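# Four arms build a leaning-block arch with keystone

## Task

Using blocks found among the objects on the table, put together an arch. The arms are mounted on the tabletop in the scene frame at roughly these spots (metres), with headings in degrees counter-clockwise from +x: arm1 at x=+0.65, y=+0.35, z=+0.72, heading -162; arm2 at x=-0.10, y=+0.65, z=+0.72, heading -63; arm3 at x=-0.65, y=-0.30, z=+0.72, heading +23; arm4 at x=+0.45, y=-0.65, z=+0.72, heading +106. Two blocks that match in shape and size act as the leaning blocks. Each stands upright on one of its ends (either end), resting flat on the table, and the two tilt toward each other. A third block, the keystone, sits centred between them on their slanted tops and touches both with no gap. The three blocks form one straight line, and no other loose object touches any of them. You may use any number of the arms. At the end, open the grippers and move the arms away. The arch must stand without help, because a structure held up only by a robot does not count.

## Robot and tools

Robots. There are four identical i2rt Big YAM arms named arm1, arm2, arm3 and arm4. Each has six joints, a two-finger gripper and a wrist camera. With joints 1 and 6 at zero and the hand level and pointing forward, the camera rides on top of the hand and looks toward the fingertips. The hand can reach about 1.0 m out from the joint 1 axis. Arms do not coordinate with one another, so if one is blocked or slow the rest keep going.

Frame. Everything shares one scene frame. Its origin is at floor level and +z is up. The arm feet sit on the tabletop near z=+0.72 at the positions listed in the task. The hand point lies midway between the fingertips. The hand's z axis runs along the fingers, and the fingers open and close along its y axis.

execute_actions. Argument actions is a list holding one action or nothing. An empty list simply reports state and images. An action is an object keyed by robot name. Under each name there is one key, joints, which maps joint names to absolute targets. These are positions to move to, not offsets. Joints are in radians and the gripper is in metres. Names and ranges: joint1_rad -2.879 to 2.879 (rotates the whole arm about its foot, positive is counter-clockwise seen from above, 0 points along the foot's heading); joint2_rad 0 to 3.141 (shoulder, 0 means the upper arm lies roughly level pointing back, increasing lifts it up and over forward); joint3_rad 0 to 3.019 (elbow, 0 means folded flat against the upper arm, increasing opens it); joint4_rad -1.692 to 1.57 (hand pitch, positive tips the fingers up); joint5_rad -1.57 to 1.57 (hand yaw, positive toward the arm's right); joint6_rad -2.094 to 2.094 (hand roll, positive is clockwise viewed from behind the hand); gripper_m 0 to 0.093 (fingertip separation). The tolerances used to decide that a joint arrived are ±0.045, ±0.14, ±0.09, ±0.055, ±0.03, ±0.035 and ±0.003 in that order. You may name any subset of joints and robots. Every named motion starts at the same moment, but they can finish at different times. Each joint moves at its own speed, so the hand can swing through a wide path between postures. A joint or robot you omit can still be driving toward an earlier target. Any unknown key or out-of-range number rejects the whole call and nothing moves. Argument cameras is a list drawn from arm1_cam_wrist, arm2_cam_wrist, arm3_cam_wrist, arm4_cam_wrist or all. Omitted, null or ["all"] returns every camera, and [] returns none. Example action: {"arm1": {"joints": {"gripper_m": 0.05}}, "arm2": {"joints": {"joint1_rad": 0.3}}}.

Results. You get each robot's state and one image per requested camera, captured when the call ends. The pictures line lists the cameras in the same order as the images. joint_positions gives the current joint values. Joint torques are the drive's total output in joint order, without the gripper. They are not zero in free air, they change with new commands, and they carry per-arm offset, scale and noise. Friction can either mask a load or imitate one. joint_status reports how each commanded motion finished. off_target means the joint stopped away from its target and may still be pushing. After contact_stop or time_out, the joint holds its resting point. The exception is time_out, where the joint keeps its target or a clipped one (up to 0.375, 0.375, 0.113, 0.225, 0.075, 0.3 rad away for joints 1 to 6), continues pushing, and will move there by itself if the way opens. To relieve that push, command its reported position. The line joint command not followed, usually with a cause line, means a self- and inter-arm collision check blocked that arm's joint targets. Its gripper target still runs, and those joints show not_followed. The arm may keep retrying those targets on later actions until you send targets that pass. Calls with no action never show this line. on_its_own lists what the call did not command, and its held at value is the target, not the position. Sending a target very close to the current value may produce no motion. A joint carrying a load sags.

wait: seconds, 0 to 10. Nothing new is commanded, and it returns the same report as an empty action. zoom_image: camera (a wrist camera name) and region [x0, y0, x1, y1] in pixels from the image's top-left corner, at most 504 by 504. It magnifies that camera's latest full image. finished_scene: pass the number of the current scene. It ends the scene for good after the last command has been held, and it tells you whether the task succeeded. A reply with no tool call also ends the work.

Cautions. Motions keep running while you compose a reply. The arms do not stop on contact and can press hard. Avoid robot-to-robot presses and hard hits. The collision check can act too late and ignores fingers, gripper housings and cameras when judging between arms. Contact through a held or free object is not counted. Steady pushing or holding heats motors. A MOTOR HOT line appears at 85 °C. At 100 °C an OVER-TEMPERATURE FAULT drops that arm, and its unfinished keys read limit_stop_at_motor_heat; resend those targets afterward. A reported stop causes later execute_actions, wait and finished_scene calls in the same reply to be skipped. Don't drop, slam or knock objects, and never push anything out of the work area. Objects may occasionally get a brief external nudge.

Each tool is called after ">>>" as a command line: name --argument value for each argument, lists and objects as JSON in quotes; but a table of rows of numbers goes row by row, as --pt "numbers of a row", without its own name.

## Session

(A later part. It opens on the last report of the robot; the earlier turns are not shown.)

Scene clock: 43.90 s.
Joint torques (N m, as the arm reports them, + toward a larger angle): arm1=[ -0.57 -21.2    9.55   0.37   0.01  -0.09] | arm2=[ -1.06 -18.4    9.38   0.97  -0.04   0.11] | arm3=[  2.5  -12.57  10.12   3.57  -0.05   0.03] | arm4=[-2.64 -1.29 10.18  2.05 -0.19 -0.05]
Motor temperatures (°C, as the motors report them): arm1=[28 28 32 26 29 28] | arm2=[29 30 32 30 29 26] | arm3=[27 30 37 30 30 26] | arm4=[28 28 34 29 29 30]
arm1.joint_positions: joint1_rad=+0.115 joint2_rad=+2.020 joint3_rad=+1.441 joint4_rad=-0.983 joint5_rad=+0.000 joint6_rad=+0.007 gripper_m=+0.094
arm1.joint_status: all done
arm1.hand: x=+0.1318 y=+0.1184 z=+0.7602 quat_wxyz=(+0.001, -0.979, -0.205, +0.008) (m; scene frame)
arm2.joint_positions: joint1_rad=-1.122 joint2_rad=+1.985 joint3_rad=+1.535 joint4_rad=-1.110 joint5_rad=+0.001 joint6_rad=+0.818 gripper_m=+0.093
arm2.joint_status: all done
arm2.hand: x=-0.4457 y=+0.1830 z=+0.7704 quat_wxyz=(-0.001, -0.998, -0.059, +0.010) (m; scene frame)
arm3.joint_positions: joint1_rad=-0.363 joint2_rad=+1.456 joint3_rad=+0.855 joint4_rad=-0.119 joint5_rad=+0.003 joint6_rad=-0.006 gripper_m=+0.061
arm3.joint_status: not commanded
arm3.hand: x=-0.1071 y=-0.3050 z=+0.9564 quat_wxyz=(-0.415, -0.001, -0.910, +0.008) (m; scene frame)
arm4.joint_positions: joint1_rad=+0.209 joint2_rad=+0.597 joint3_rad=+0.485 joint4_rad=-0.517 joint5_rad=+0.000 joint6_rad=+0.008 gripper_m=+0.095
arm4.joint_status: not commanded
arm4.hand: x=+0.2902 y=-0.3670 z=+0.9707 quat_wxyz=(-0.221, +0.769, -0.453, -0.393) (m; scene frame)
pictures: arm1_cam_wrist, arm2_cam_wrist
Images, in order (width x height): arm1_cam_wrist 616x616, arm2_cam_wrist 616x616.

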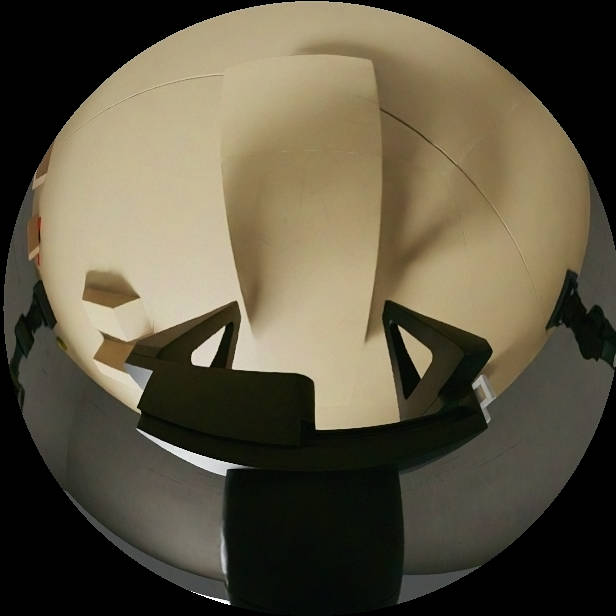

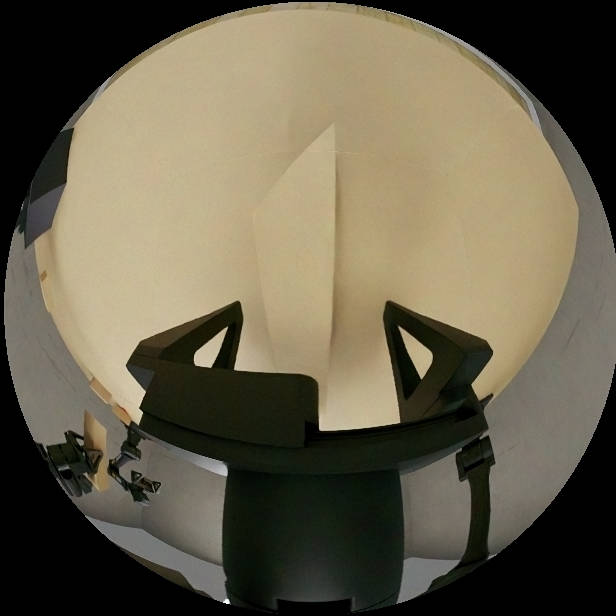

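>>> execute_actions --actions '[{"arm2":{"joints":{"joint2_rad":2.042}},"arm1":{"joints":{"gripper_m":0.05}}}]' --cameras '[]'

Scene clock: 44.77 s.
Joint torques (N m, as the arm reports them, + toward a larger angle): arm1=[ -0.64 -21.27   9.63   0.33   0.06  -0.08] | arm2=[ -1.15 -19.26   9.24   0.9   -0.04   0.11] | arm3=[  2.35 -13.08  10.12   3.72  -0.01   0.07] | arm4=[-2.76 -2.03 10.14  1.96 -0.21 -0.05]
Motor temperatures (°C, as the motors report them): arm1=[28 28 32 26 29 28] | arm2=[29 30 31 30 29 26] | arm3=[27 30 37 30 30 26] | arm4=[28 28 34 29 29 30]
arm1.joint_positions: joint1_rad=+0.115 joint2_rad=+2.020 joint3_rad=+1.441 joint4_rad=-0.983 joint5_rad=-0.002 joint6_rad=+0.006 gripper_m=+0.060
arm1.joint_status: gripper_m off_target (ended at +0.060, target +0.050)
arm1.hand: x=+0.1318 y=+0.1182 z=+0.7602 quat_wxyz=(+0.000, -0.979, -0.205, +0.008) (m; scene frame)
arm2.joint_positions: joint1_rad=-1.122 joint2_rad=+2.008 joint3_rad=+1.535 joint4_rad=-1.110 joint5_rad=+0.001 joint6_rad=+0.818 gripper_m=+0.093
arm2.joint_status: all done
arm2.hand: x=-0.4445 y=+0.1848 z=+0.7575 quat_wxyz=(+0.008, -0.998, -0.059, +0.003) (m; scene frame)
arm3.joint_positions: joint1_rad=-0.363 joint2_rad=+1.456 joint3_rad=+0.855 joint4_rad=-0.119 joint5_rad=+0.003 joint6_rad=-0.006 gripper_m=+0.061
arm3.joint_status: not commanded
arm3.hand: x=-0.1071 y=-0.3050 z=+0.9564 quat_wxyz=(-0.415, -0.001, -0.910, +0.008) (m; scene frame)
arm4.joint_positions: joint1_rad=+0.209 joint2_rad=+0.597 joint3_rad=+0.485 joint4_rad=-0.517 joint5_rad=+0.000 joint6_rad=+0.008 gripper_m=+0.095
arm4.joint_status: not commanded
arm4.hand: x=+0.2902 y=-0.3670 z=+0.9707 quat_wxyz=(-0.221, +0.769, -0.453, -0.393) (m; scene frame)
pictures: none
No camera images: the call's "cameras" was empty. Leave "cameras" out to get every camera's image.

>>> execute_actions --actions '[{"arm2":{"joints":{"gripper_m":0.02}},"arm1":{"joints":{"joint2_rad":1.6}}}]' --cameras '["arm2_cam_wrist"]'

>>> execute_actions --actions '[{"arm2":{"joints":{"joint2_rad":1.7,"joint4_rad":-1.35}},"arm1":{"joints":{"joint2_rad":1.35,"joint3_rad":0.56,"joint4_rad":0.5,"joint1_rad":0.15}}}]'

Scene clock: 46.67 s.
Joint torques (N m, as the arm reports them, + toward a larger angle): arm1=[ -0.55 -17.95  13.42   0.96   0.07  -0.08] | arm2=[ -1.14 -19.14   9.25   0.81   0.03   0.09] | arm3=[  2.24 -13.4    9.92   3.47   0.     0.06] | arm4=[-3.27 -1.66 10.29  1.98 -0.17 -0.04]
Motor temperatures (°C, as the motors report them): arm1=[28 28 32 26 29 28] | arm2=[29 30 31 30 29 26] | arm3=[27 30 37 30 30 26] | arm4=[28 28 34 29 29 30]
arm1.joint_positions: joint1_rad=+0.115 joint2_rad=+1.623 joint3_rad=+1.422 joint4_rad=-0.982 joint5_rad=-0.002 joint6_rad=+0.006 gripper_m=+0.060
arm1.joint_status: all done
arm1.hand: x=+0.1269 y=+0.1146 z=+0.9744 quat_wxyz=(-0.039, -0.960, -0.202, +0.192) (m; scene frame)
arm2.joint_positions: joint1_rad=-1.121 joint2_rad=+2.008 joint3_rad=+1.535 joint4_rad=-1.108 joint5_rad=+0.000 joint6_rad=+0.821 gripper_m=+0.031
arm2.joint_status: gripper_m off_target (ended at +0.031, target +0.020)
arm2.hand: x=-0.4445 y=+0.1840 z=+0.7575 quat_wxyz=(+0.006, -0.998, -0.058, +0.003) (m; scene frame)
arm3.joint_positions: joint1_rad=-0.363 joint2_rad=+1.456 joint3_rad=+0.855 joint4_rad=-0.119 joint5_rad=+0.003 joint6_rad=-0.006 gripper_m=+0.061
arm3.joint_status: not commanded
arm3.hand: x=-0.1071 y=-0.3050 z=+0.9564 quat_wxyz=(-0.415, -0.001, -0.910, +0.008) (m; scene frame)
arm4.joint_positions: joint1_rad=+0.209 joint2_rad=+0.597 joint3_rad=+0.485 joint4_rad=-0.517 joint5_rad=+0.000 joint6_rad=+0.008 gripper_m=+0.095
arm4.joint_status: not commanded
arm4.hand: x=+0.2902 y=-0.3670 z=+0.9707 quat_wxyz=(-0.221, +0.769, -0.453, -0.393) (m; scene frame)
pictures: arm2_cam_wrist
Images, in order (width x height): arm2_cam_wrist 616x616.

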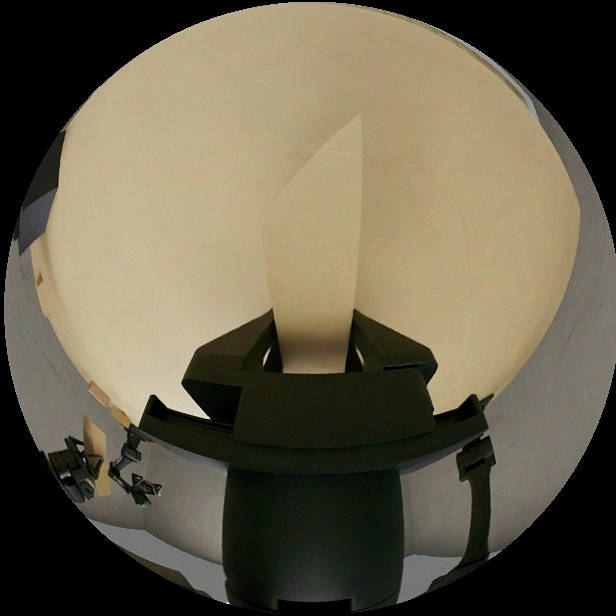

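Scene clock: 48.43 s.
Joint torques (N m, as the arm reports them, + toward a larger angle): arm1=[ -0.02 -11.82  10.49   3.46   0.02  -0.08] | arm2=[ -1.06 -16.95  11.54   0.32   0.03   0.08] | arm3=[  3.   -13.46  10.26   3.69  -0.04   0.09] | arm4=[-2.95 -1.47 10.13  1.98 -0.17 -0.02]
Motor temperatures (°C, as the motors report them): arm1=[28 28 32 26 29 28] | arm2=[29 30 31 30 29 26] | arm3=[27 30 37 30 30 26] | arm4=[28 28 34 29 29 30]
arm1.joint_positions: joint1_rad=+0.149 joint2_rad=+1.382 joint3_rad=+0.531 joint4_rad=+0.448 joint5_rad=-0.001 joint6_rad=+0.006 gripper_m=+0.060
arm1.joint_status: all done
arm1.hand: x=+0.2073 y=+0.1330 z=+0.9040 quat_wxyz=(-0.124, -0.811, -0.186, +0.540) (m; scene frame)
arm2.joint_positions: joint1_rad=-1.121 joint2_rad=+1.684 joint3_rad=+1.520 joint4_rad=-1.343 joint5_rad=+0.000 joint6_rad=+0.821 gripper_m=+0.031
arm2.joint_status: all done
arm2.hand: x=-0.4088 y=+0.2289 z=+0.9235 quat_wxyz=(-0.022, -0.998, -0.058, +0.027) (m; scene frame)
arm3.joint_positions: joint1_rad=-0.363 joint2_rad=+1.456 joint3_rad=+0.855 joint4_rad=-0.119 joint5_rad=+0.003 joint6_rad=-0.006 gripper_m=+0.061
arm3.joint_status: not commanded
arm3.hand: x=-0.1071 y=-0.3050 z=+0.9564 quat_wxyz=(-0.415, -0.001, -0.910, +0.008) (m; scene frame)
arm4.joint_positions: joint1_rad=+0.209 joint2_rad=+0.597 joint3_rad=+0.485 joint4_rad=-0.517 joint5_rad=+0.000 joint6_rad=+0.008 gripper_m=+0.095
arm4.joint_status: not commanded
arm4.hand: x=+0.2902 y=-0.3670 z=+0.9707 quat_wxyz=(-0.221, +0.769, -0.453, -0.393) (m; scene frame)
pictures: arm1_cam_wrist, arm2_cam_wrist, arm3_cam_wrist, arm4_cam_wrist
Images, in order (width x height): arm1_cam_wrist 616x616, arm2_cam_wrist 616x616, arm3_cam_wrist 616x616, arm4_cam_wrist 616x616.

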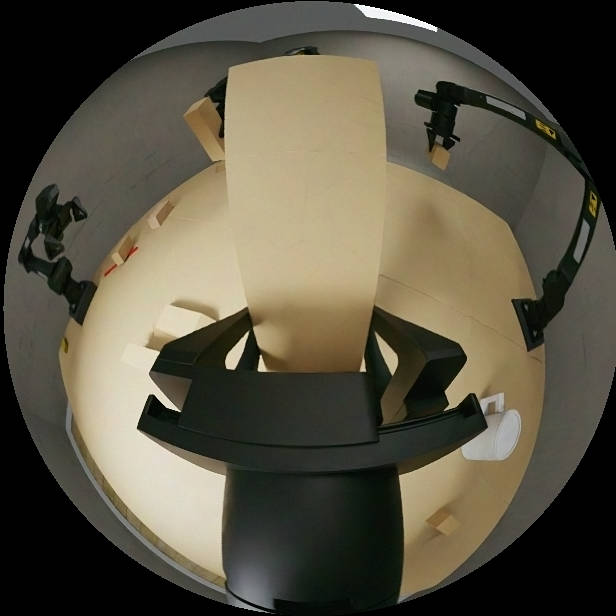

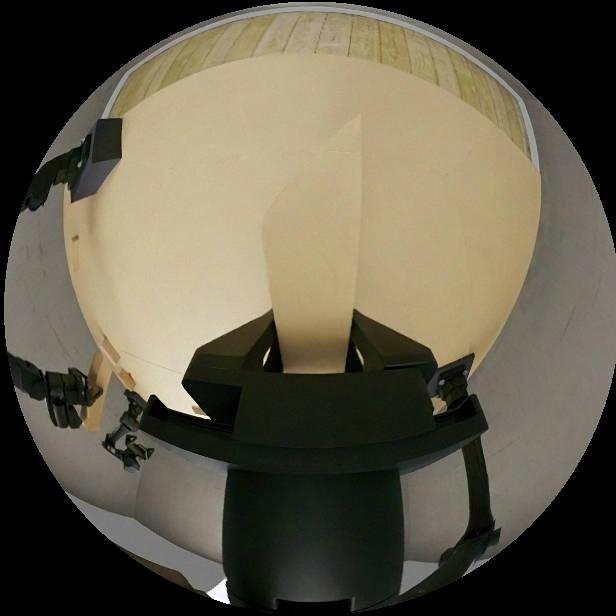

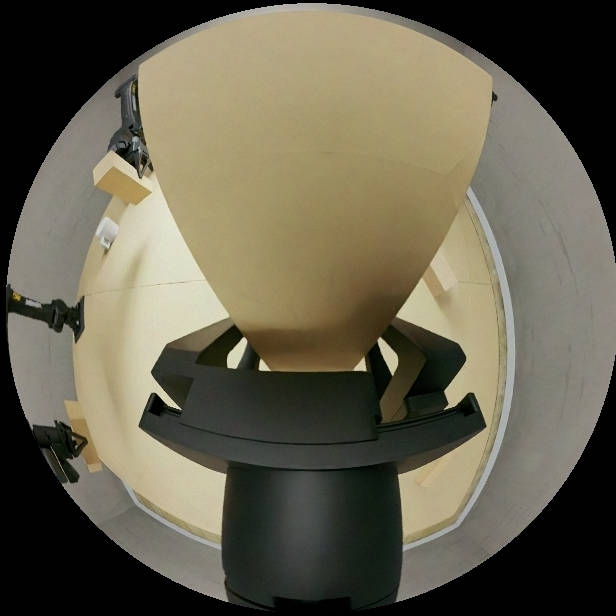

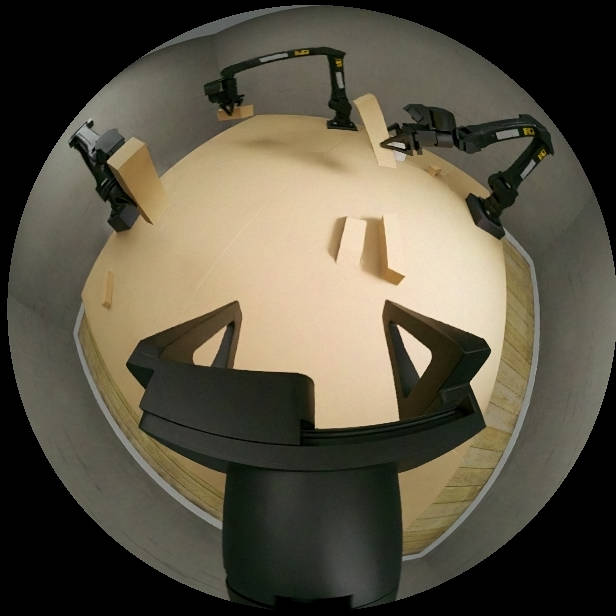

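>>> zoom_image --camera "arm4_cam_wrist" --region '[330,80,450,180]'

Region (330, 80, 450, 180) of arm4_cam_wrist's 616x616 image, scaled by 4.200, with more detail than that image has.

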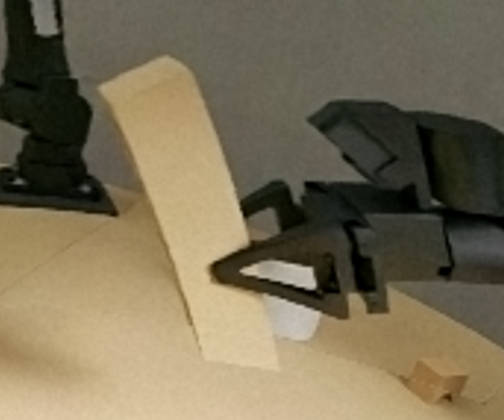

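>>> execute_actions --actions '[{"arm2":{"joints":{"joint2_rad":0.9,"joint4_rad":-0.8,"joint6_rad":-1.57,"joint1_rad":-0.274,"joint3_rad":1.2}},"arm3":{"joints":{"joint1_rad":0.119,"joint3_rad":1.21,"joint2_rad":1.6}}}]' --cameras '["arm4_cam_wrist"]'

>>> execute_actions --actions '[{"arm2":{"joints":{"joint2_rad":0.757,"joint3_rad":0.40,"joint4_rad":0.43,"joint5_rad":-0.185}},"arm3":{"joints":{"joint2_rad":1.85,"joint4_rad":0.03}}}]'

>>> zoom_image --camera "arm4_cam_wrist" --region '[210,50,430,200]'

Scene clock: 52.43 s.
Joint torques (N m, as the arm reports them, + toward a larger angle): arm1=[ -0.07 -11.86  10.47   3.47   0.01  -0.08] | arm2=[-1.03 -5.2  11.71  2.98  0.02 -0.06] | arm3=[  0.56 -17.12  14.71   3.01   0.17   0.05] | arm4=[-2.92 -1.4  10.2   1.98 -0.15 -0.05]
Motor temperatures (°C, as the motors report them): arm1=[28 28 32 26 29 28] | arm2=[29 30 32 30 29 26] | arm3=[27 30 37 30 30 26] | arm4=[28 28 34 29 29 30]
arm1.joint_positions: joint1_rad=+0.149 joint2_rad=+1.382 joint3_rad=+0.531 joint4_rad=+0.448 joint5_rad=-0.001 joint6_rad=+0.006 gripper_m=+0.060
arm1.joint_status: not commanded
arm1.hand: x=+0.2073 y=+0.1330 z=+0.9040 quat_wxyz=(-0.124, -0.811, -0.186, +0.540) (m; scene frame)
arm2.joint_positions: joint1_rad=-0.279 joint2_rad=+0.899 joint3_rad=+1.189 joint4_rad=-0.819 joint5_rad=-0.003 joint6_rad=-1.558 gripper_m=+0.031
arm2.joint_status: all done
arm2.hand: x=-0.0079 y=+0.2414 z=+1.1812 quat_wxyz=(-0.051, +0.088, -0.865, +0.492) (m; scene frame)
arm3.joint_positions: joint1_rad=+0.127 joint2_rad=+1.640 joint3_rad=+1.150 joint4_rad=-0.108 joint5_rad=-0.002 joint6_rad=-0.006 gripper_m=+0.061
arm3.joint_status: all done
arm3.hand: x=-0.0712 y=+0.0046 z=+1.0032 quat_wxyz=(-0.456, +0.215, -0.857, -0.107) (m; scene frame)
arm4.joint_positions: joint1_rad=+0.209 joint2_rad=+0.597 joint3_rad=+0.485 joint4_rad=-0.517 joint5_rad=+0.000 joint6_rad=+0.008 gripper_m=+0.095
arm4.joint_status: not commanded
arm4.hand: x=+0.2902 y=-0.3670 z=+0.9707 quat_wxyz=(-0.221, +0.769, -0.453, -0.393) (m; scene frame)
pictures: arm4_cam_wrist
Images, in order (width x height): arm4_cam_wrist 616x616.

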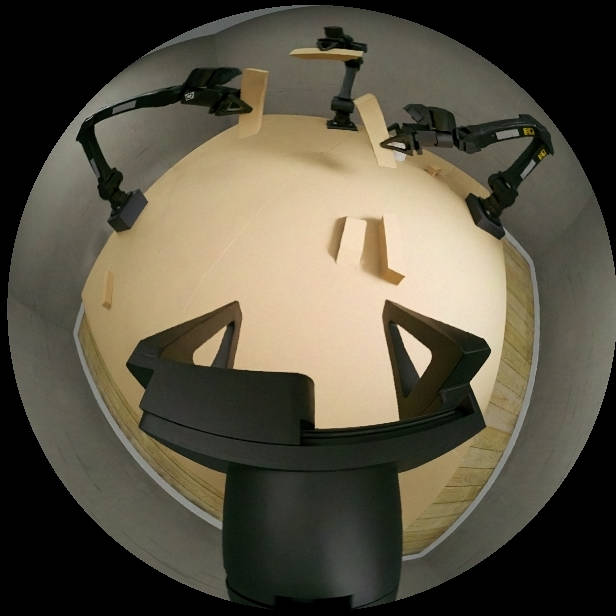

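Scene clock: 54.07 s.
Joint torques (N m, as the arm reports them, + toward a larger angle): arm1=[ -0.07 -11.87  10.49   3.44   0.02  -0.08] | arm2=[-1.08 -3.5  11.64  3.58 -0.19 -0.02] | arm3=[  0.26 -20.33  12.81   3.18   0.19   0.1 ] | arm4=[-2.73 -1.69 10.19  1.89 -0.15 -0.04]
Motor temperatures (°C, as the motors report them): arm1=[28 28 32 26 29 28] | arm2=[29 30 32 30 29 26] | arm3=[27 30 38 30 30 26] | arm4=[28 28 34 29 29 30]
arm1.joint_positions: joint1_rad=+0.149 joint2_rad=+1.382 joint3_rad=+0.531 joint4_rad=+0.448 joint5_rad=-0.001 joint6_rad=+0.006 gripper_m=+0.060
arm1.joint_status: not commanded
arm1.hand: x=+0.2073 y=+0.1330 z=+0.9040 quat_wxyz=(-0.124, -0.811, -0.186, +0.540) (m; scene frame)
arm2.joint_positions: joint1_rad=-0.279 joint2_rad=+0.767 joint3_rad=+0.386 joint4_rad=+0.400 joint5_rad=-0.182 joint6_rad=-1.560 gripper_m=+0.031
arm2.joint_status: all done
arm2.hand: x=+0.0152 y=+0.2715 z=+1.0319 quat_wxyz=(-0.137, +0.137, -0.690, +0.698) (m; scene frame)
arm3.joint_positions: joint1_rad=+0.127 joint2_rad=+1.904 joint3_rad=+1.155 joint4_rad=-0.010 joint5_rad=-0.002 joint6_rad=-0.006 gripper_m=+0.061
arm3.joint_status: all done
arm3.hand: x=-0.0599 y=+0.0088 z=+0.8544 quat_wxyz=(-0.385, +0.223, -0.891, -0.090) (m; scene frame)
arm4.joint_positions: joint1_rad=+0.209 joint2_rad=+0.597 joint3_rad=+0.485 joint4_rad=-0.517 joint5_rad=+0.000 joint6_rad=+0.008 gripper_m=+0.095
arm4.joint_status: not commanded
arm4.hand: x=+0.2902 y=-0.3670 z=+0.9707 quat_wxyz=(-0.221, +0.769, -0.453, -0.393) (m; scene frame)
pictures: arm1_cam_wrist, arm2_cam_wrist, arm3_cam_wrist, arm4_cam_wrist
Images, in order (width x height): arm1_cam_wrist 616x616, arm2_cam_wrist 616x616, arm3_cam_wrist 616x616, arm4_cam_wrist 616x616.

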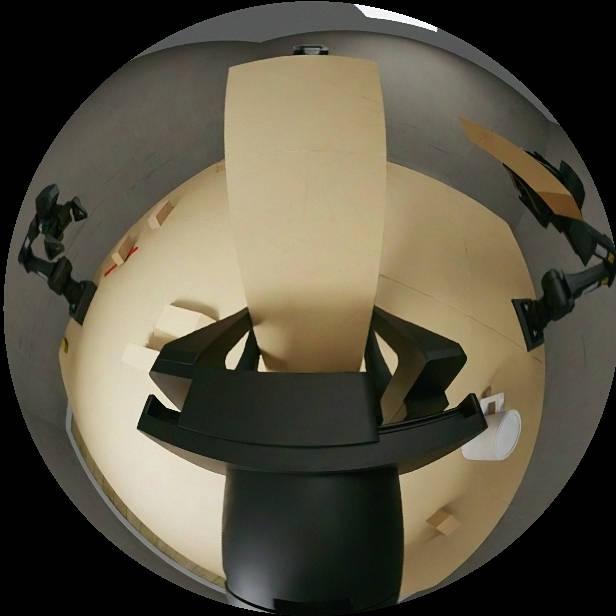

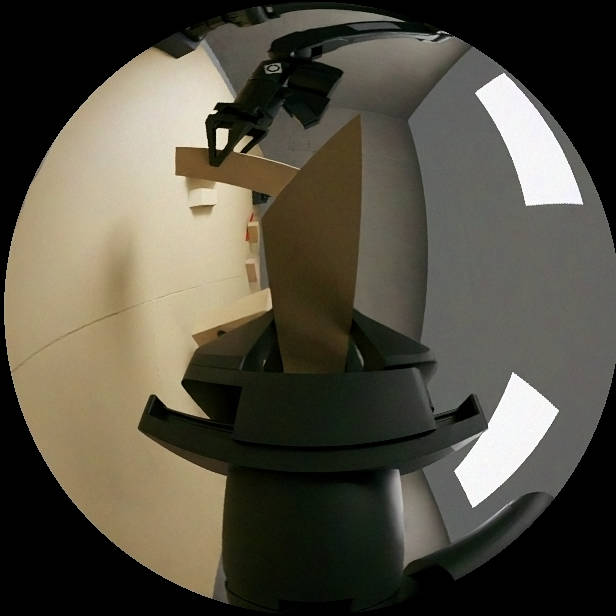

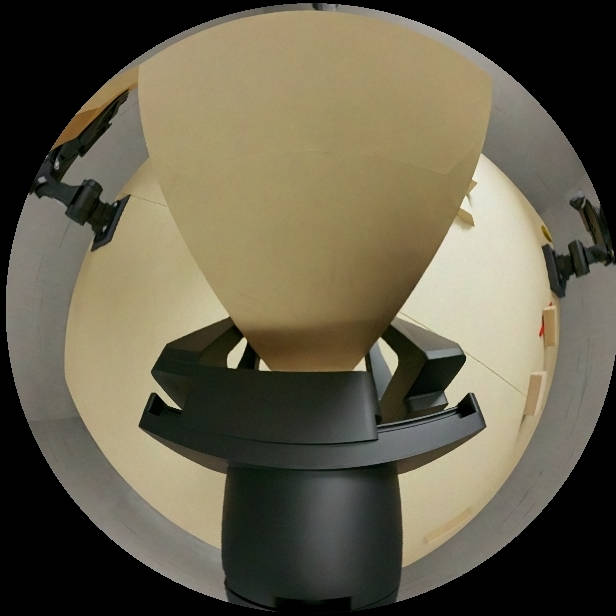

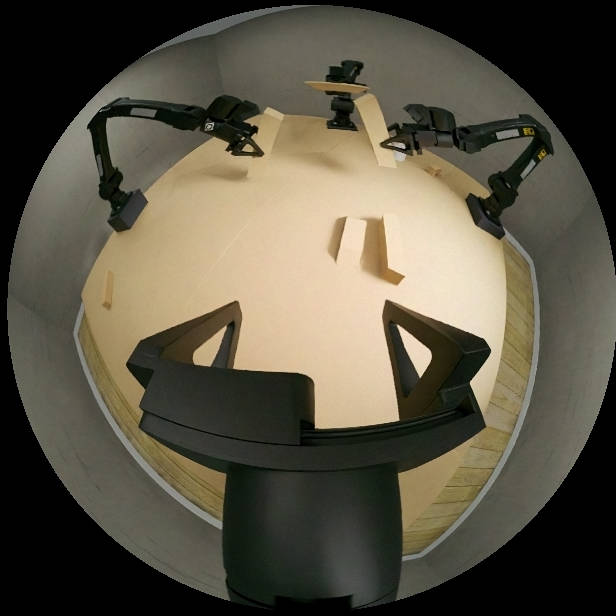

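Region (210, 50, 430, 200) of arm4_cam_wrist's 616x616 image, scaled by 2.291, with more detail than that image has; it fills the top 344 rows of this view, and the rest is white.

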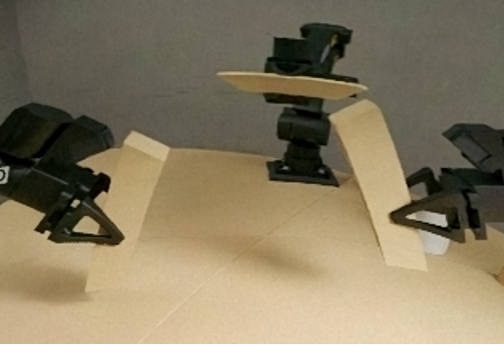

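>>> zoom_image --camera "arm4_cam_wrist" --region '[220,95,310,195]'

>>> zoom_image --camera "arm2_cam_wrist" --region '[150,100,330,360]'

Region (220, 95, 310, 195) of arm4_cam_wrist's 616x616 image, scaled by 5.040, with more detail than that image has; it fills the left 454 columns of this view, and the rest is white.

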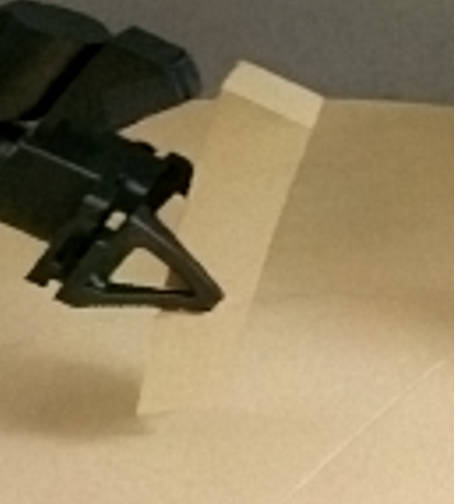

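Region (150, 100, 330, 360) of arm2_cam_wrist's 616x616 image, scaled by 1.938, with more detail than that image has; it fills the left 349 columns of this view, and the rest is white.

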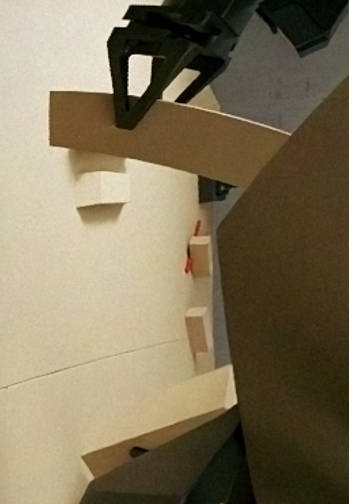

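>>> execute_actions --actions '[{"arm1":{"joints":{"joint2_rad":1.70,"joint3_rad":0.59,"joint4_rad":0.79}},"arm3":{"joints":{"joint2_rad":1.98,"joint3_rad":1.27,"joint4_rad":0.07}}}]' --cameras '["arm4_cam_wrist"]'

>>> zoom_image --camera "arm4_cam_wrist" --region '[220,70,420,200]'

Scene clock: 57.27 s.
Joint torques (N m, as the arm reports them, + toward a larger angle): arm1=[  0.24 -13.89   9.74   3.41   0.    -0.09] | arm2=[-0.93 -3.48 11.62  3.63 -0.18 -0.02] | arm3=[  0.62 -19.4   12.88   3.     0.11  -0.01] | arm4=[-2.13 -1.37 10.18  2.04 -0.15 -0.03]
Motor temperatures (°C, as the motors report them): arm1=[28 28 32 26 29 28] | arm2=[29 30 32 30 29 26] | arm3=[27 30 38 30 30 26] | arm4=[28 28 34 29 29 30]
arm1.joint_positions: joint1_rad=+0.149 joint2_rad=+1.727 joint3_rad=+0.541 joint4_rad=+0.739 joint5_rad=+0.000 joint6_rad=+0.007 gripper_m=+0.060
arm1.joint_status: all done
arm1.hand: x=+0.1908 y=+0.1256 z=+0.8062 quat_wxyz=(-0.120, -0.823, -0.188, +0.522) (m; scene frame)
arm2.joint_positions: joint1_rad=-0.279 joint2_rad=+0.767 joint3_rad=+0.386 joint4_rad=+0.400 joint5_rad=-0.182 joint6_rad=-1.560 gripper_m=+0.031
arm2.joint_status: not commanded
arm2.hand: x=+0.0152 y=+0.2715 z=+1.0319 quat_wxyz=(-0.137, +0.137, -0.690, +0.698) (m; scene frame)
arm3.joint_positions: joint1_rad=+0.127 joint2_rad=+2.004 joint3_rad=+1.210 joint4_rad=+0.028 joint5_rad=-0.002 joint6_rad=-0.006 gripper_m=+0.061
arm3.joint_status: all done
arm3.hand: x=-0.0423 y=+0.0177 z=+0.8207 quat_wxyz=(-0.382, +0.224, -0.892, -0.089) (m; scene frame)
arm4.joint_positions: joint1_rad=+0.209 joint2_rad=+0.597 joint3_rad=+0.485 joint4_rad=-0.517 joint5_rad=+0.000 joint6_rad=+0.008 gripper_m=+0.095
arm4.joint_status: not commanded
arm4.hand: x=+0.2902 y=-0.3670 z=+0.9707 quat_wxyz=(-0.221, +0.769, -0.453, -0.393) (m; scene frame)
pictures: arm4_cam_wrist
Images, in order (width x height): arm4_cam_wrist 616x616.

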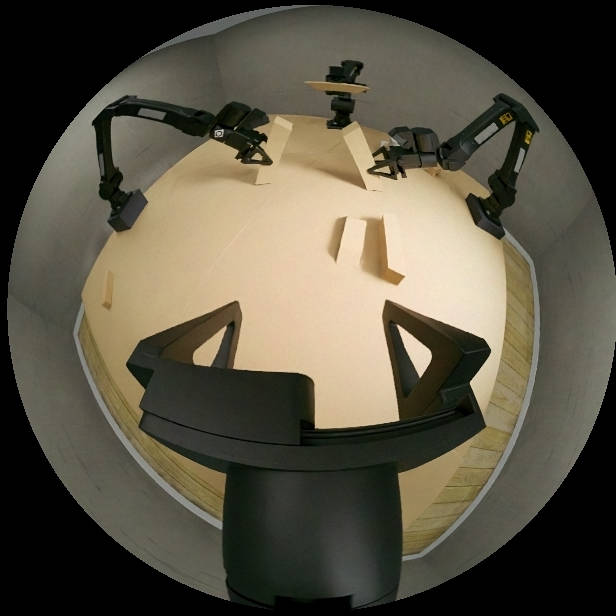

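Region (220, 70, 420, 200) of arm4_cam_wrist's 616x616 image, scaled by 2.520, with more detail than that image has; it fills the top 328 rows of this view, and the rest is white.

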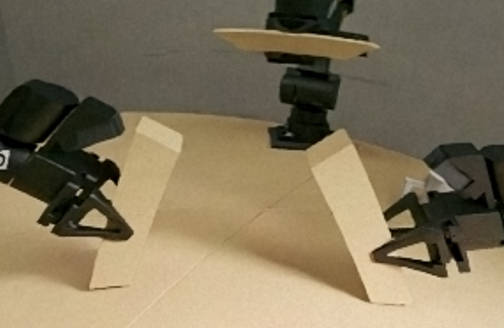

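>>> execute_actions --actions '[{"arm1":{"joints":{"joint4_rad":0.845}}}]' --cameras '["arm4_cam_wrist"]'

>>> zoom_image --camera "arm4_cam_wrist" --region '[240,100,400,200]'

Scene clock: 58.23 s.
Joint torques (N m, as the arm reports them, + toward a larger angle): arm1=[ -0.14 -13.88   9.73   3.48  -0.01  -0.08] | arm2=[-0.96 -3.49 11.67  3.6  -0.18 -0.02] | arm3=[  1.06 -18.86  12.81   3.25   0.14   0.08] | arm4=[-2.65 -1.61 10.24  2.   -0.18 -0.04]
Motor temperatures (°C, as the motors report them): arm1=[28 28 32 26 29 28] | arm2=[29 30 32 30 29 26] | arm3=[27 31 38 30 30 26] | arm4=[28 28 34 29 29 30]
arm1.joint_positions: joint1_rad=+0.149 joint2_rad=+1.727 joint3_rad=+0.541 joint4_rad=+0.793 joint5_rad=+0.000 joint6_rad=+0.007 gripper_m=+0.060
arm1.joint_status: all done
arm1.hand: x=+0.1860 y=+0.1232 z=+0.8182 quat_wxyz=(-0.125, -0.809, -0.185, +0.544) (m; scene frame)
arm2.joint_positions: joint1_rad=-0.279 joint2_rad=+0.767 joint3_rad=+0.386 joint4_rad=+0.400 joint5_rad=-0.182 joint6_rad=-1.560 gripper_m=+0.031
arm2.joint_status: not commanded
arm2.hand: x=+0.0152 y=+0.2715 z=+1.0319 quat_wxyz=(-0.137, +0.137, -0.690, +0.698) (m; scene frame)
arm3.joint_positions: joint1_rad=+0.127 joint2_rad=+2.004 joint3_rad=+1.210 joint4_rad=+0.028 joint5_rad=-0.002 joint6_rad=-0.006 gripper_m=+0.061
arm3.joint_status: not commanded
arm3.hand: x=-0.0423 y=+0.0177 z=+0.8207 quat_wxyz=(-0.382, +0.224, -0.892, -0.089) (m; scene frame)
arm4.joint_positions: joint1_rad=+0.209 joint2_rad=+0.597 joint3_rad=+0.485 joint4_rad=-0.517 joint5_rad=+0.000 joint6_rad=+0.008 gripper_m=+0.095
arm4.joint_status: not commanded
arm4.hand: x=+0.2902 y=-0.3670 z=+0.9707 quat_wxyz=(-0.221, +0.769, -0.453, -0.393) (m; scene frame)
pictures: arm4_cam_wrist
Images, in order (width x height): arm4_cam_wrist 616x616.

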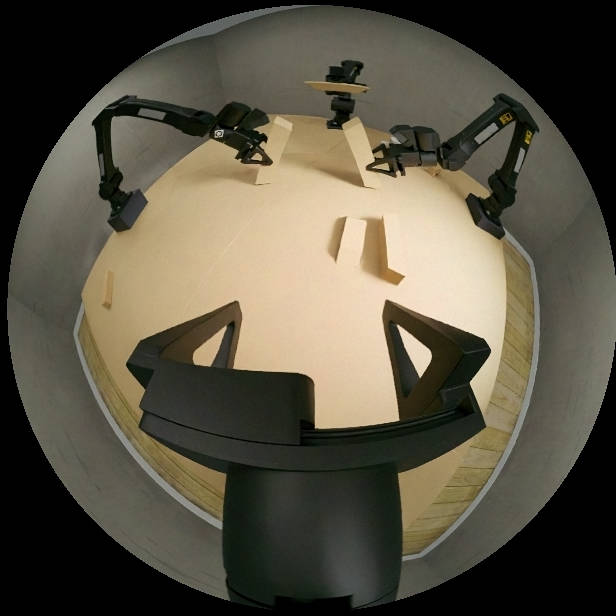

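Region (240, 100, 400, 200) of arm4_cam_wrist's 616x616 image, scaled by 3.150, with more detail than that image has; it fills the top 315 rows of this view, and the rest is white.

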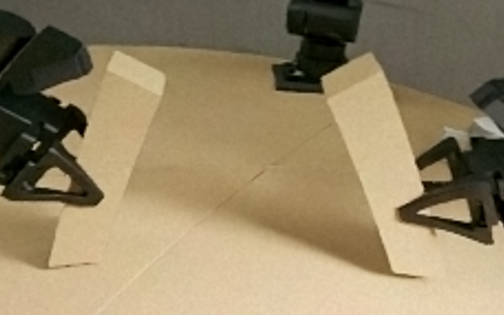

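>>> execute_actions --actions '[{"arm2":{"joints":{"joint1_rad":-0.262,"joint2_rad":1.3,"joint3_rad":0.885,"joint4_rad":0.6}}}]' --cameras '[]'

>>> execute_actions --actions '[{"arm2":{"joints":{"joint2_rad":1.53,"joint4_rad":0.77}}}]' --cameras '["arm4_cam_wrist","arm2_cam_wrist"]'

>>> zoom_image --camera "arm4_cam_wrist" --region '[240,70,400,200]'

Scene clock: 60.43 s.
Joint torques (N m, as the arm reports them, + toward a larger angle): arm1=[ -0.14 -13.93   9.72   3.47  -0.01  -0.08] | arm2=[ -0.71 -11.86  14.5    3.22  -0.11  -0.01] | arm3=[  0.45 -18.97  12.84   3.36   0.13   0.07] | arm4=[-2.68 -1.8  10.17  2.07 -0.15 -0.02]
Motor temperatures (°C, as the motors report them): arm1=[28 28 32 26 29 28] | arm2=[29 30 32 30 29 26] | arm3=[27 31 38 30 30 26] | arm4=[28 28 34 29 29 30]
arm1.joint_positions: joint1_rad=+0.149 joint2_rad=+1.727 joint3_rad=+0.541 joint4_rad=+0.793 joint5_rad=+0.000 joint6_rad=+0.007 gripper_m=+0.060
arm1.joint_status: not commanded
arm1.hand: x=+0.1860 y=+0.1232 z=+0.8182 quat_wxyz=(-0.125, -0.809, -0.185, +0.544) (m; scene frame)
arm2.joint_positions: joint1_rad=-0.271 joint2_rad=+1.303 joint3_rad=+0.829 joint4_rad=+0.578 joint5_rad=-0.183 joint6_rad=-1.560 gripper_m=+0.031
arm2.joint_status: all done
arm2.hand: x=+0.0568 y=+0.1014 z=+1.0901 quat_wxyz=(-0.141, +0.140, -0.658, +0.726) (m; scene frame)
arm3.joint_positions: joint1_rad=+0.127 joint2_rad=+2.004 joint3_rad=+1.210 joint4_rad=+0.028 joint5_rad=-0.002 joint6_rad=-0.006 gripper_m=+0.061
arm3.joint_status: not commanded
arm3.hand: x=-0.0423 y=+0.0177 z=+0.8207 quat_wxyz=(-0.382, +0.224, -0.892, -0.089) (m; scene frame)
arm4.joint_positions: joint1_rad=+0.209 joint2_rad=+0.597 joint3_rad=+0.485 joint4_rad=-0.517 joint5_rad=+0.000 joint6_rad=+0.008 gripper_m=+0.095
arm4.joint_status: not commanded
arm4.hand: x=+0.2902 y=-0.3670 z=+0.9707 quat_wxyz=(-0.221, +0.769, -0.453, -0.393) (m; scene frame)
pictures: none
No camera images: the call's "cameras" was empty. Leave "cameras" out to get every camera's image.

Scene clock: 61.47 s.
Joint torques (N m, as the arm reports them, + toward a larger angle): arm1=[ -0.07 -13.93   9.71   3.48   0.    -0.08] | arm2=[ -0.83 -16.05  12.54   3.6   -0.12  -0.02] | arm3=[  0.51 -19.47  12.85   3.23   0.15   0.09] | arm4=[-2.75 -1.9  10.11  1.95 -0.16 -0.05]
Motor temperatures (°C, as the motors report them): arm1=[28 28 32 26 29 28] | arm2=[29 30 32 30 29 26] | arm3=[27 31 38 30 30 26] | arm4=[28 28 34 29 29 30]
arm1.joint_positions: joint1_rad=+0.149 joint2_rad=+1.727 joint3_rad=+0.541 joint4_rad=+0.793 joint5_rad=+0.000 joint6_rad=+0.007 gripper_m=+0.060
arm1.joint_status: not commanded
arm1.hand: x=+0.1860 y=+0.1232 z=+0.8182 quat_wxyz=(-0.125, -0.809, -0.185, +0.544) (m; scene frame)
arm2.joint_positions: joint1_rad=-0.271 joint2_rad=+1.549 joint3_rad=+0.838 joint4_rad=+0.741 joint5_rad=-0.183 joint6_rad=-1.560 gripper_m=+0.031
arm2.joint_status: all done
arm2.hand: x=+0.0651 y=+0.0580 z=+0.9938 quat_wxyz=(-0.140, +0.141, -0.686, +0.700) (m; scene frame)
arm3.joint_positions: joint1_rad=+0.127 joint2_rad=+2.004 joint3_rad=+1.210 joint4_rad=+0.028 joint5_rad=-0.002 joint6_rad=-0.006 gripper_m=+0.061
arm3.joint_status: not commanded
arm3.hand: x=-0.0423 y=+0.0177 z=+0.8207 quat_wxyz=(-0.382, +0.224, -0.892, -0.089) (m; scene frame)
arm4.joint_positions: joint1_rad=+0.209 joint2_rad=+0.597 joint3_rad=+0.485 joint4_rad=-0.517 joint5_rad=+0.000 joint6_rad=+0.008 gripper_m=+0.095
arm4.joint_status: not commanded
arm4.hand: x=+0.2902 y=-0.3670 z=+0.9707 quat_wxyz=(-0.221, +0.769, -0.453, -0.393) (m; scene frame)
pictures: arm2_cam_wrist, arm4_cam_wrist
Images, in order (width x height): arm2_cam_wrist 616x616, arm4_cam_wrist 616x616.

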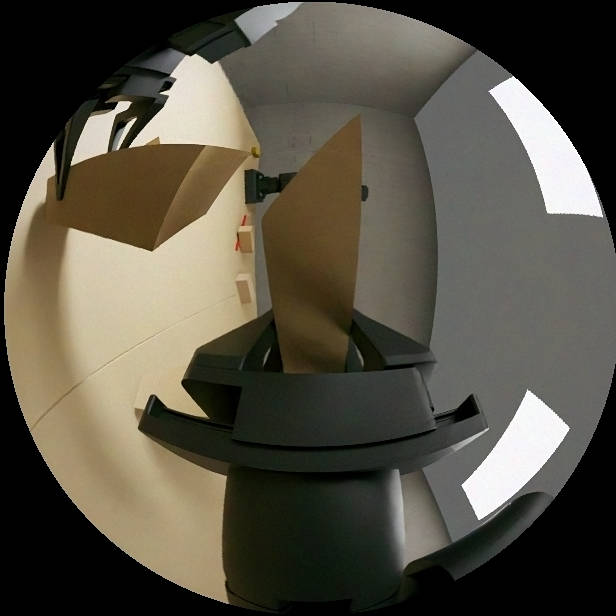

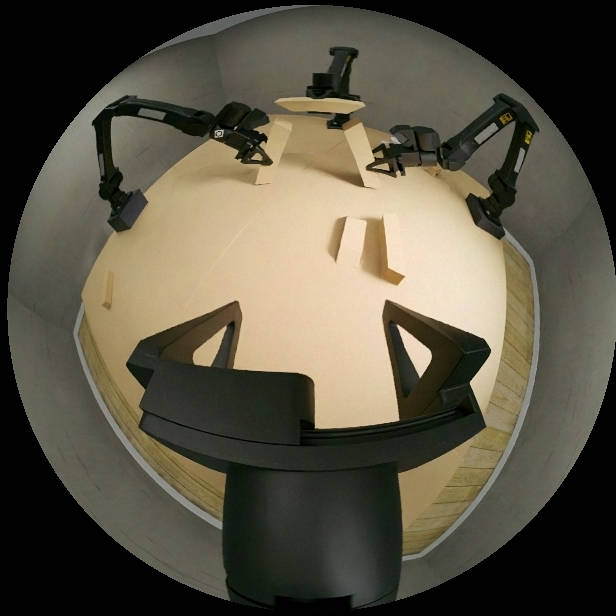

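Region (240, 70, 400, 200) of arm4_cam_wrist's 616x616 image, scaled by 3.150, with more detail than that image has; it fills the top 410 rows of this view, and the rest is white.

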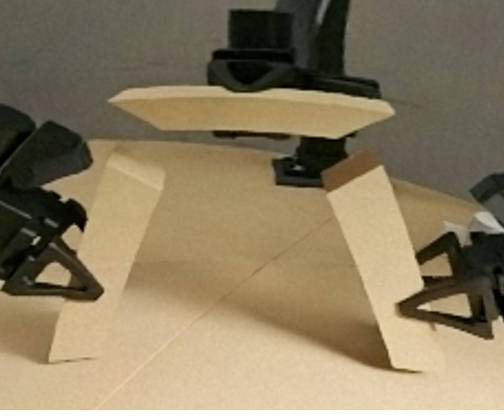

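>>> execute_actions --actions '[{"arm3":{"joints":{"joint2_rad":1.935,"joint3_rad":1.15,"joint4_rad":-0.045}},"arm2":{"joints":{"joint1_rad":-0.305}}}]' --cameras '["arm4_cam_wrist"]'

>>> zoom_image --camera "arm4_cam_wrist" --region '[240,70,400,200]'

Scene clock: 63.00 s.
Joint torques (N m, as the arm reports them, + toward a larger angle): arm1=[ -0.05 -13.99   9.75   3.49   0.    -0.08] | arm2=[ -2.18 -16.14  12.62   3.55  -0.12  -0.01] | arm3=[  0.4  -18.78   7.11   0.79   0.13   0.09] | arm4=[-2.83 -1.4  10.14  1.93 -0.19 -0.04]
Motor temperatures (°C, as the motors report them): arm1=[28 28 32 26 29 28] | arm2=[29 30 32 30 29 26] | arm3=[27 31 38 30 30 26] | arm4=[28 28 35 29 29 30]
arm1.joint_positions: joint1_rad=+0.149 joint2_rad=+1.727 joint3_rad=+0.541 joint4_rad=+0.793 joint5_rad=+0.000 joint6_rad=+0.007 gripper_m=+0.060
arm1.joint_status: not commanded
arm1.hand: x=+0.1860 y=+0.1232 z=+0.8182 quat_wxyz=(-0.125, -0.809, -0.185, +0.544) (m; scene frame)
arm2.joint_positions: joint1_rad=-0.301 joint2_rad=+1.549 joint3_rad=+0.838 joint4_rad=+0.741 joint5_rad=-0.184 joint6_rad=-1.560 gripper_m=+0.031
arm2.joint_status: all done
arm2.hand: x=+0.0473 y=+0.0534 z=+0.9940 quat_wxyz=(-0.129, +0.130, -0.687, +0.703) (m; scene frame)
arm3.joint_positions: joint1_rad=+0.127 joint2_rad=+1.965 joint3_rad=+1.154 joint4_rad=-0.029 joint5_rad=-0.002 joint6_rad=-0.007 gripper_m=+0.061
arm3.joint_status: all done
arm3.hand: x=-0.0690 y=+0.0036 z=+0.8121 quat_wxyz=(-0.349, +0.227, -0.905, -0.081) (m; scene frame)
arm4.joint_positions: joint1_rad=+0.209 joint2_rad=+0.597 joint3_rad=+0.485 joint4_rad=-0.517 joint5_rad=+0.000 joint6_rad=+0.008 gripper_m=+0.095
arm4.joint_status: not commanded
arm4.hand: x=+0.2902 y=-0.3670 z=+0.9707 quat_wxyz=(-0.221, +0.769, -0.453, -0.393) (m; scene frame)
pictures: arm4_cam_wrist
Images, in order (width x height): arm4_cam_wrist 616x616.

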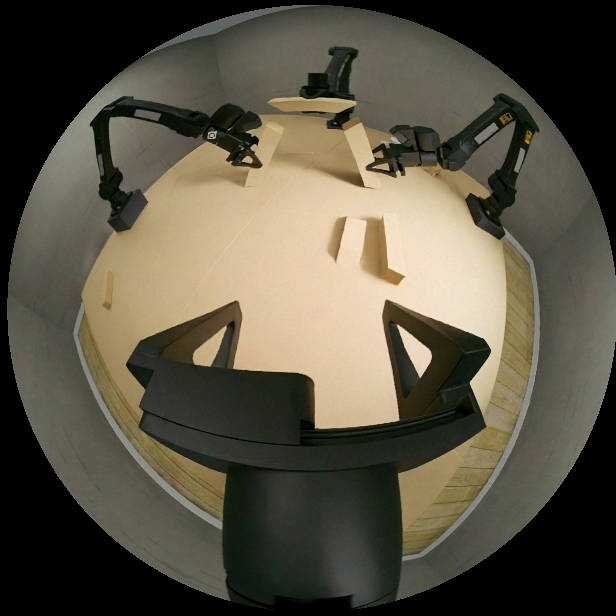

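Region (240, 70, 400, 200) of arm4_cam_wrist's 616x616 image, scaled by 3.150, with more detail than that image has; it fills the top 410 rows of this view, and the rest is white.

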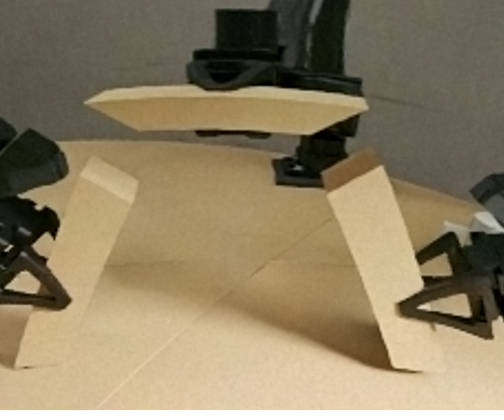

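>>> execute_actions --actions '[{"arm3":{"joints":{"joint3_rad":1.225}},"arm2":{"joints":{"joint1_rad":-0.277}}}]' --cameras '["arm4_cam_wrist"]'

>>> zoom_image --camera "arm4_cam_wrist" --region '[240,70,400,200]'

Scene clock: 63.90 s.
Joint torques (N m, as the arm reports them, + toward a larger angle): arm1=[ -0.08 -14.01   9.74   3.43   0.    -0.09] | arm2=[ -1.01 -16.23  12.57   3.58  -0.12  -0.01] | arm3=[  1.04 -19.07  13.36   0.94   0.11   0.09] | arm4=[-2.95 -1.72 10.21  1.99 -0.18 -0.02]
Motor temperatures (°C, as the motors report them): arm1=[28 28 32 26 29 28] | arm2=[29 30 32 30 29 26] | arm3=[27 31 38 30 30 26] | arm4=[28 28 35 29 29 30]
arm1.joint_positions: joint1_rad=+0.149 joint2_rad=+1.727 joint3_rad=+0.541 joint4_rad=+0.793 joint5_rad=+0.000 joint6_rad=+0.007 gripper_m=+0.060
arm1.joint_status: not commanded
arm1.hand: x=+0.1860 y=+0.1232 z=+0.8182 quat_wxyz=(-0.125, -0.809, -0.185, +0.544) (m; scene frame)
arm2.joint_positions: joint1_rad=-0.284 joint2_rad=+1.549 joint3_rad=+0.838 joint4_rad=+0.741 joint5_rad=-0.184 joint6_rad=-1.560 gripper_m=+0.031
arm2.joint_status: all done
arm2.hand: x=+0.0577 y=+0.0560 z=+0.9939 quat_wxyz=(-0.136, +0.136, -0.686, +0.701) (m; scene frame)
arm3.joint_positions: joint1_rad=+0.127 joint2_rad=+1.965 joint3_rad=+1.158 joint4_rad=-0.036 joint5_rad=-0.002 joint6_rad=-0.007 gripper_m=+0.061
arm3.joint_status: all done
arm3.hand: x=-0.0684 y=+0.0039 z=+0.8127 quat_wxyz=(-0.348, +0.227, -0.906, -0.080) (m; scene frame)
arm4.joint_positions: joint1_rad=+0.209 joint2_rad=+0.597 joint3_rad=+0.485 joint4_rad=-0.517 joint5_rad=+0.000 joint6_rad=+0.008 gripper_m=+0.095
arm4.joint_status: not commanded
arm4.hand: x=+0.2902 y=-0.3670 z=+0.9707 quat_wxyz=(-0.221, +0.769, -0.453, -0.393) (m; scene frame)
pictures: arm4_cam_wrist
Images, in order (width x height): arm4_cam_wrist 616x616.

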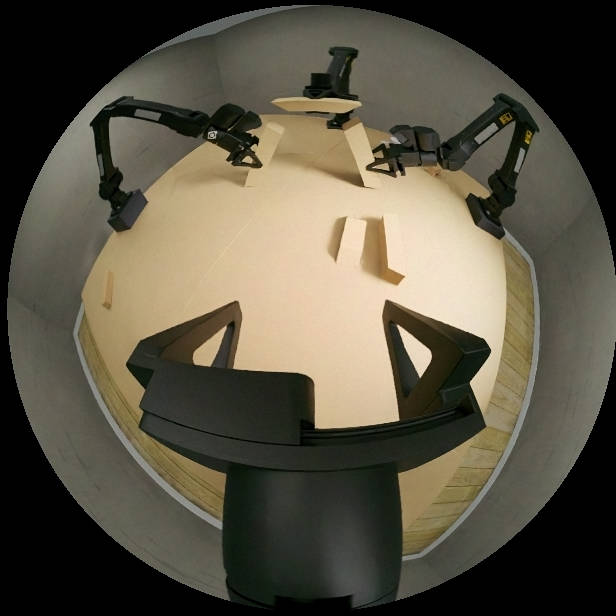

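Region (240, 70, 400, 200) of arm4_cam_wrist's 616x616 image, scaled by 3.150, with more detail than that image has; it fills the top 410 rows of this view, and the rest is white.

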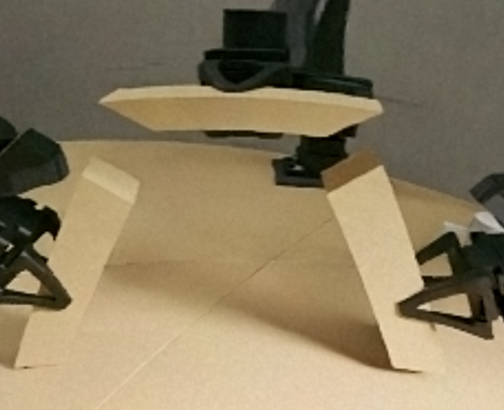

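>>> execute_actions --actions '[{"arm3":{"joints":{"joint3_rad":1.25}},"arm2":{"joints":{"joint2_rad":1.6}}}]' --cameras '["arm4_cam_wrist"]'

>>> zoom_image --camera "arm4_cam_wrist" --region '[240,70,400,200]'

Scene clock: 64.87 s.
Joint torques (N m, as the arm reports them, + toward a larger angle): arm1=[ -0.09 -13.99   9.78   3.48   0.    -0.09] | arm2=[ -1.03 -14.14  12.28   3.38  -0.12  -0.02] | arm3=[  0.3  -18.62  14.1    1.2    0.15   0.07] | arm4=[-2.83 -1.39 10.18  1.94 -0.17 -0.03]
Motor temperatures (°C, as the motors report them): arm1=[28 28 32 26 29 28] | arm2=[29 30 32 30 29 26] | arm3=[27 31 39 30 30 26] | arm4=[28 28 35 29 29 30]
arm1.joint_positions: joint1_rad=+0.149 joint2_rad=+1.727 joint3_rad=+0.541 joint4_rad=+0.793 joint5_rad=+0.000 joint6_rad=+0.007 gripper_m=+0.060
arm1.joint_status: not commanded
arm1.hand: x=+0.1860 y=+0.1232 z=+0.8182 quat_wxyz=(-0.125, -0.809, -0.185, +0.544) (m; scene frame)
arm2.joint_positions: joint1_rad=-0.284 joint2_rad=+1.592 joint3_rad=+0.838 joint4_rad=+0.744 joint5_rad=-0.184 joint6_rad=-1.560 gripper_m=+0.031
arm2.joint_status: all done
arm2.hand: x=+0.0585 y=+0.0508 z=+0.9689 quat_wxyz=(-0.135, +0.136, -0.701, +0.687) (m; scene frame)
arm3.joint_positions: joint1_rad=+0.127 joint2_rad=+1.965 joint3_rad=+1.176 joint4_rad=-0.042 joint5_rad=-0.002 joint6_rad=-0.007 gripper_m=+0.061
arm3.joint_status: all done
arm3.hand: x=-0.0622 y=+0.0072 z=+0.8194 quat_wxyz=(-0.353, +0.227, -0.904, -0.081) (m; scene frame)
arm4.joint_positions: joint1_rad=+0.209 joint2_rad=+0.597 joint3_rad=+0.485 joint4_rad=-0.517 joint5_rad=+0.000 joint6_rad=+0.008 gripper_m=+0.095
arm4.joint_status: not commanded
arm4.hand: x=+0.2902 y=-0.3670 z=+0.9707 quat_wxyz=(-0.221, +0.769, -0.453, -0.393) (m; scene frame)
pictures: arm4_cam_wrist
Images, in order (width x height): arm4_cam_wrist 616x616.

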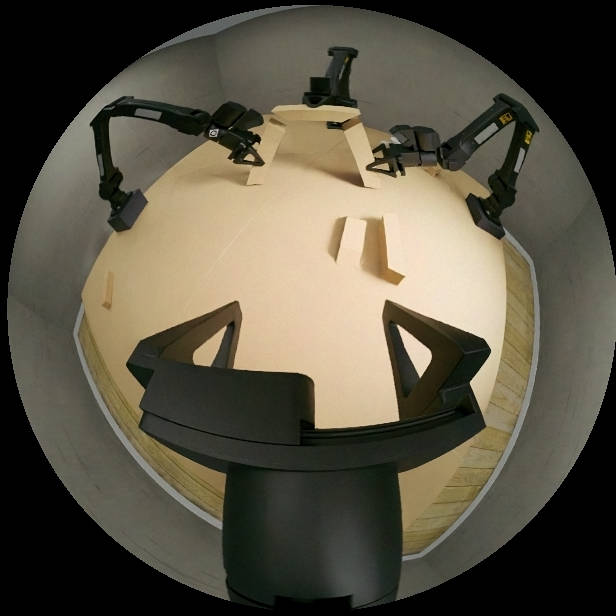

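Region (240, 70, 400, 200) of arm4_cam_wrist's 616x616 image, scaled by 3.150, with more detail than that image has; it fills the top 410 rows of this view, and the rest is white.

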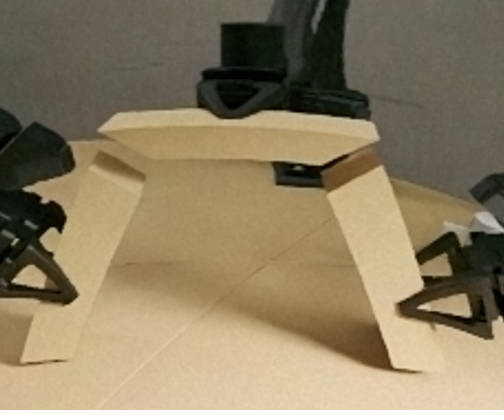

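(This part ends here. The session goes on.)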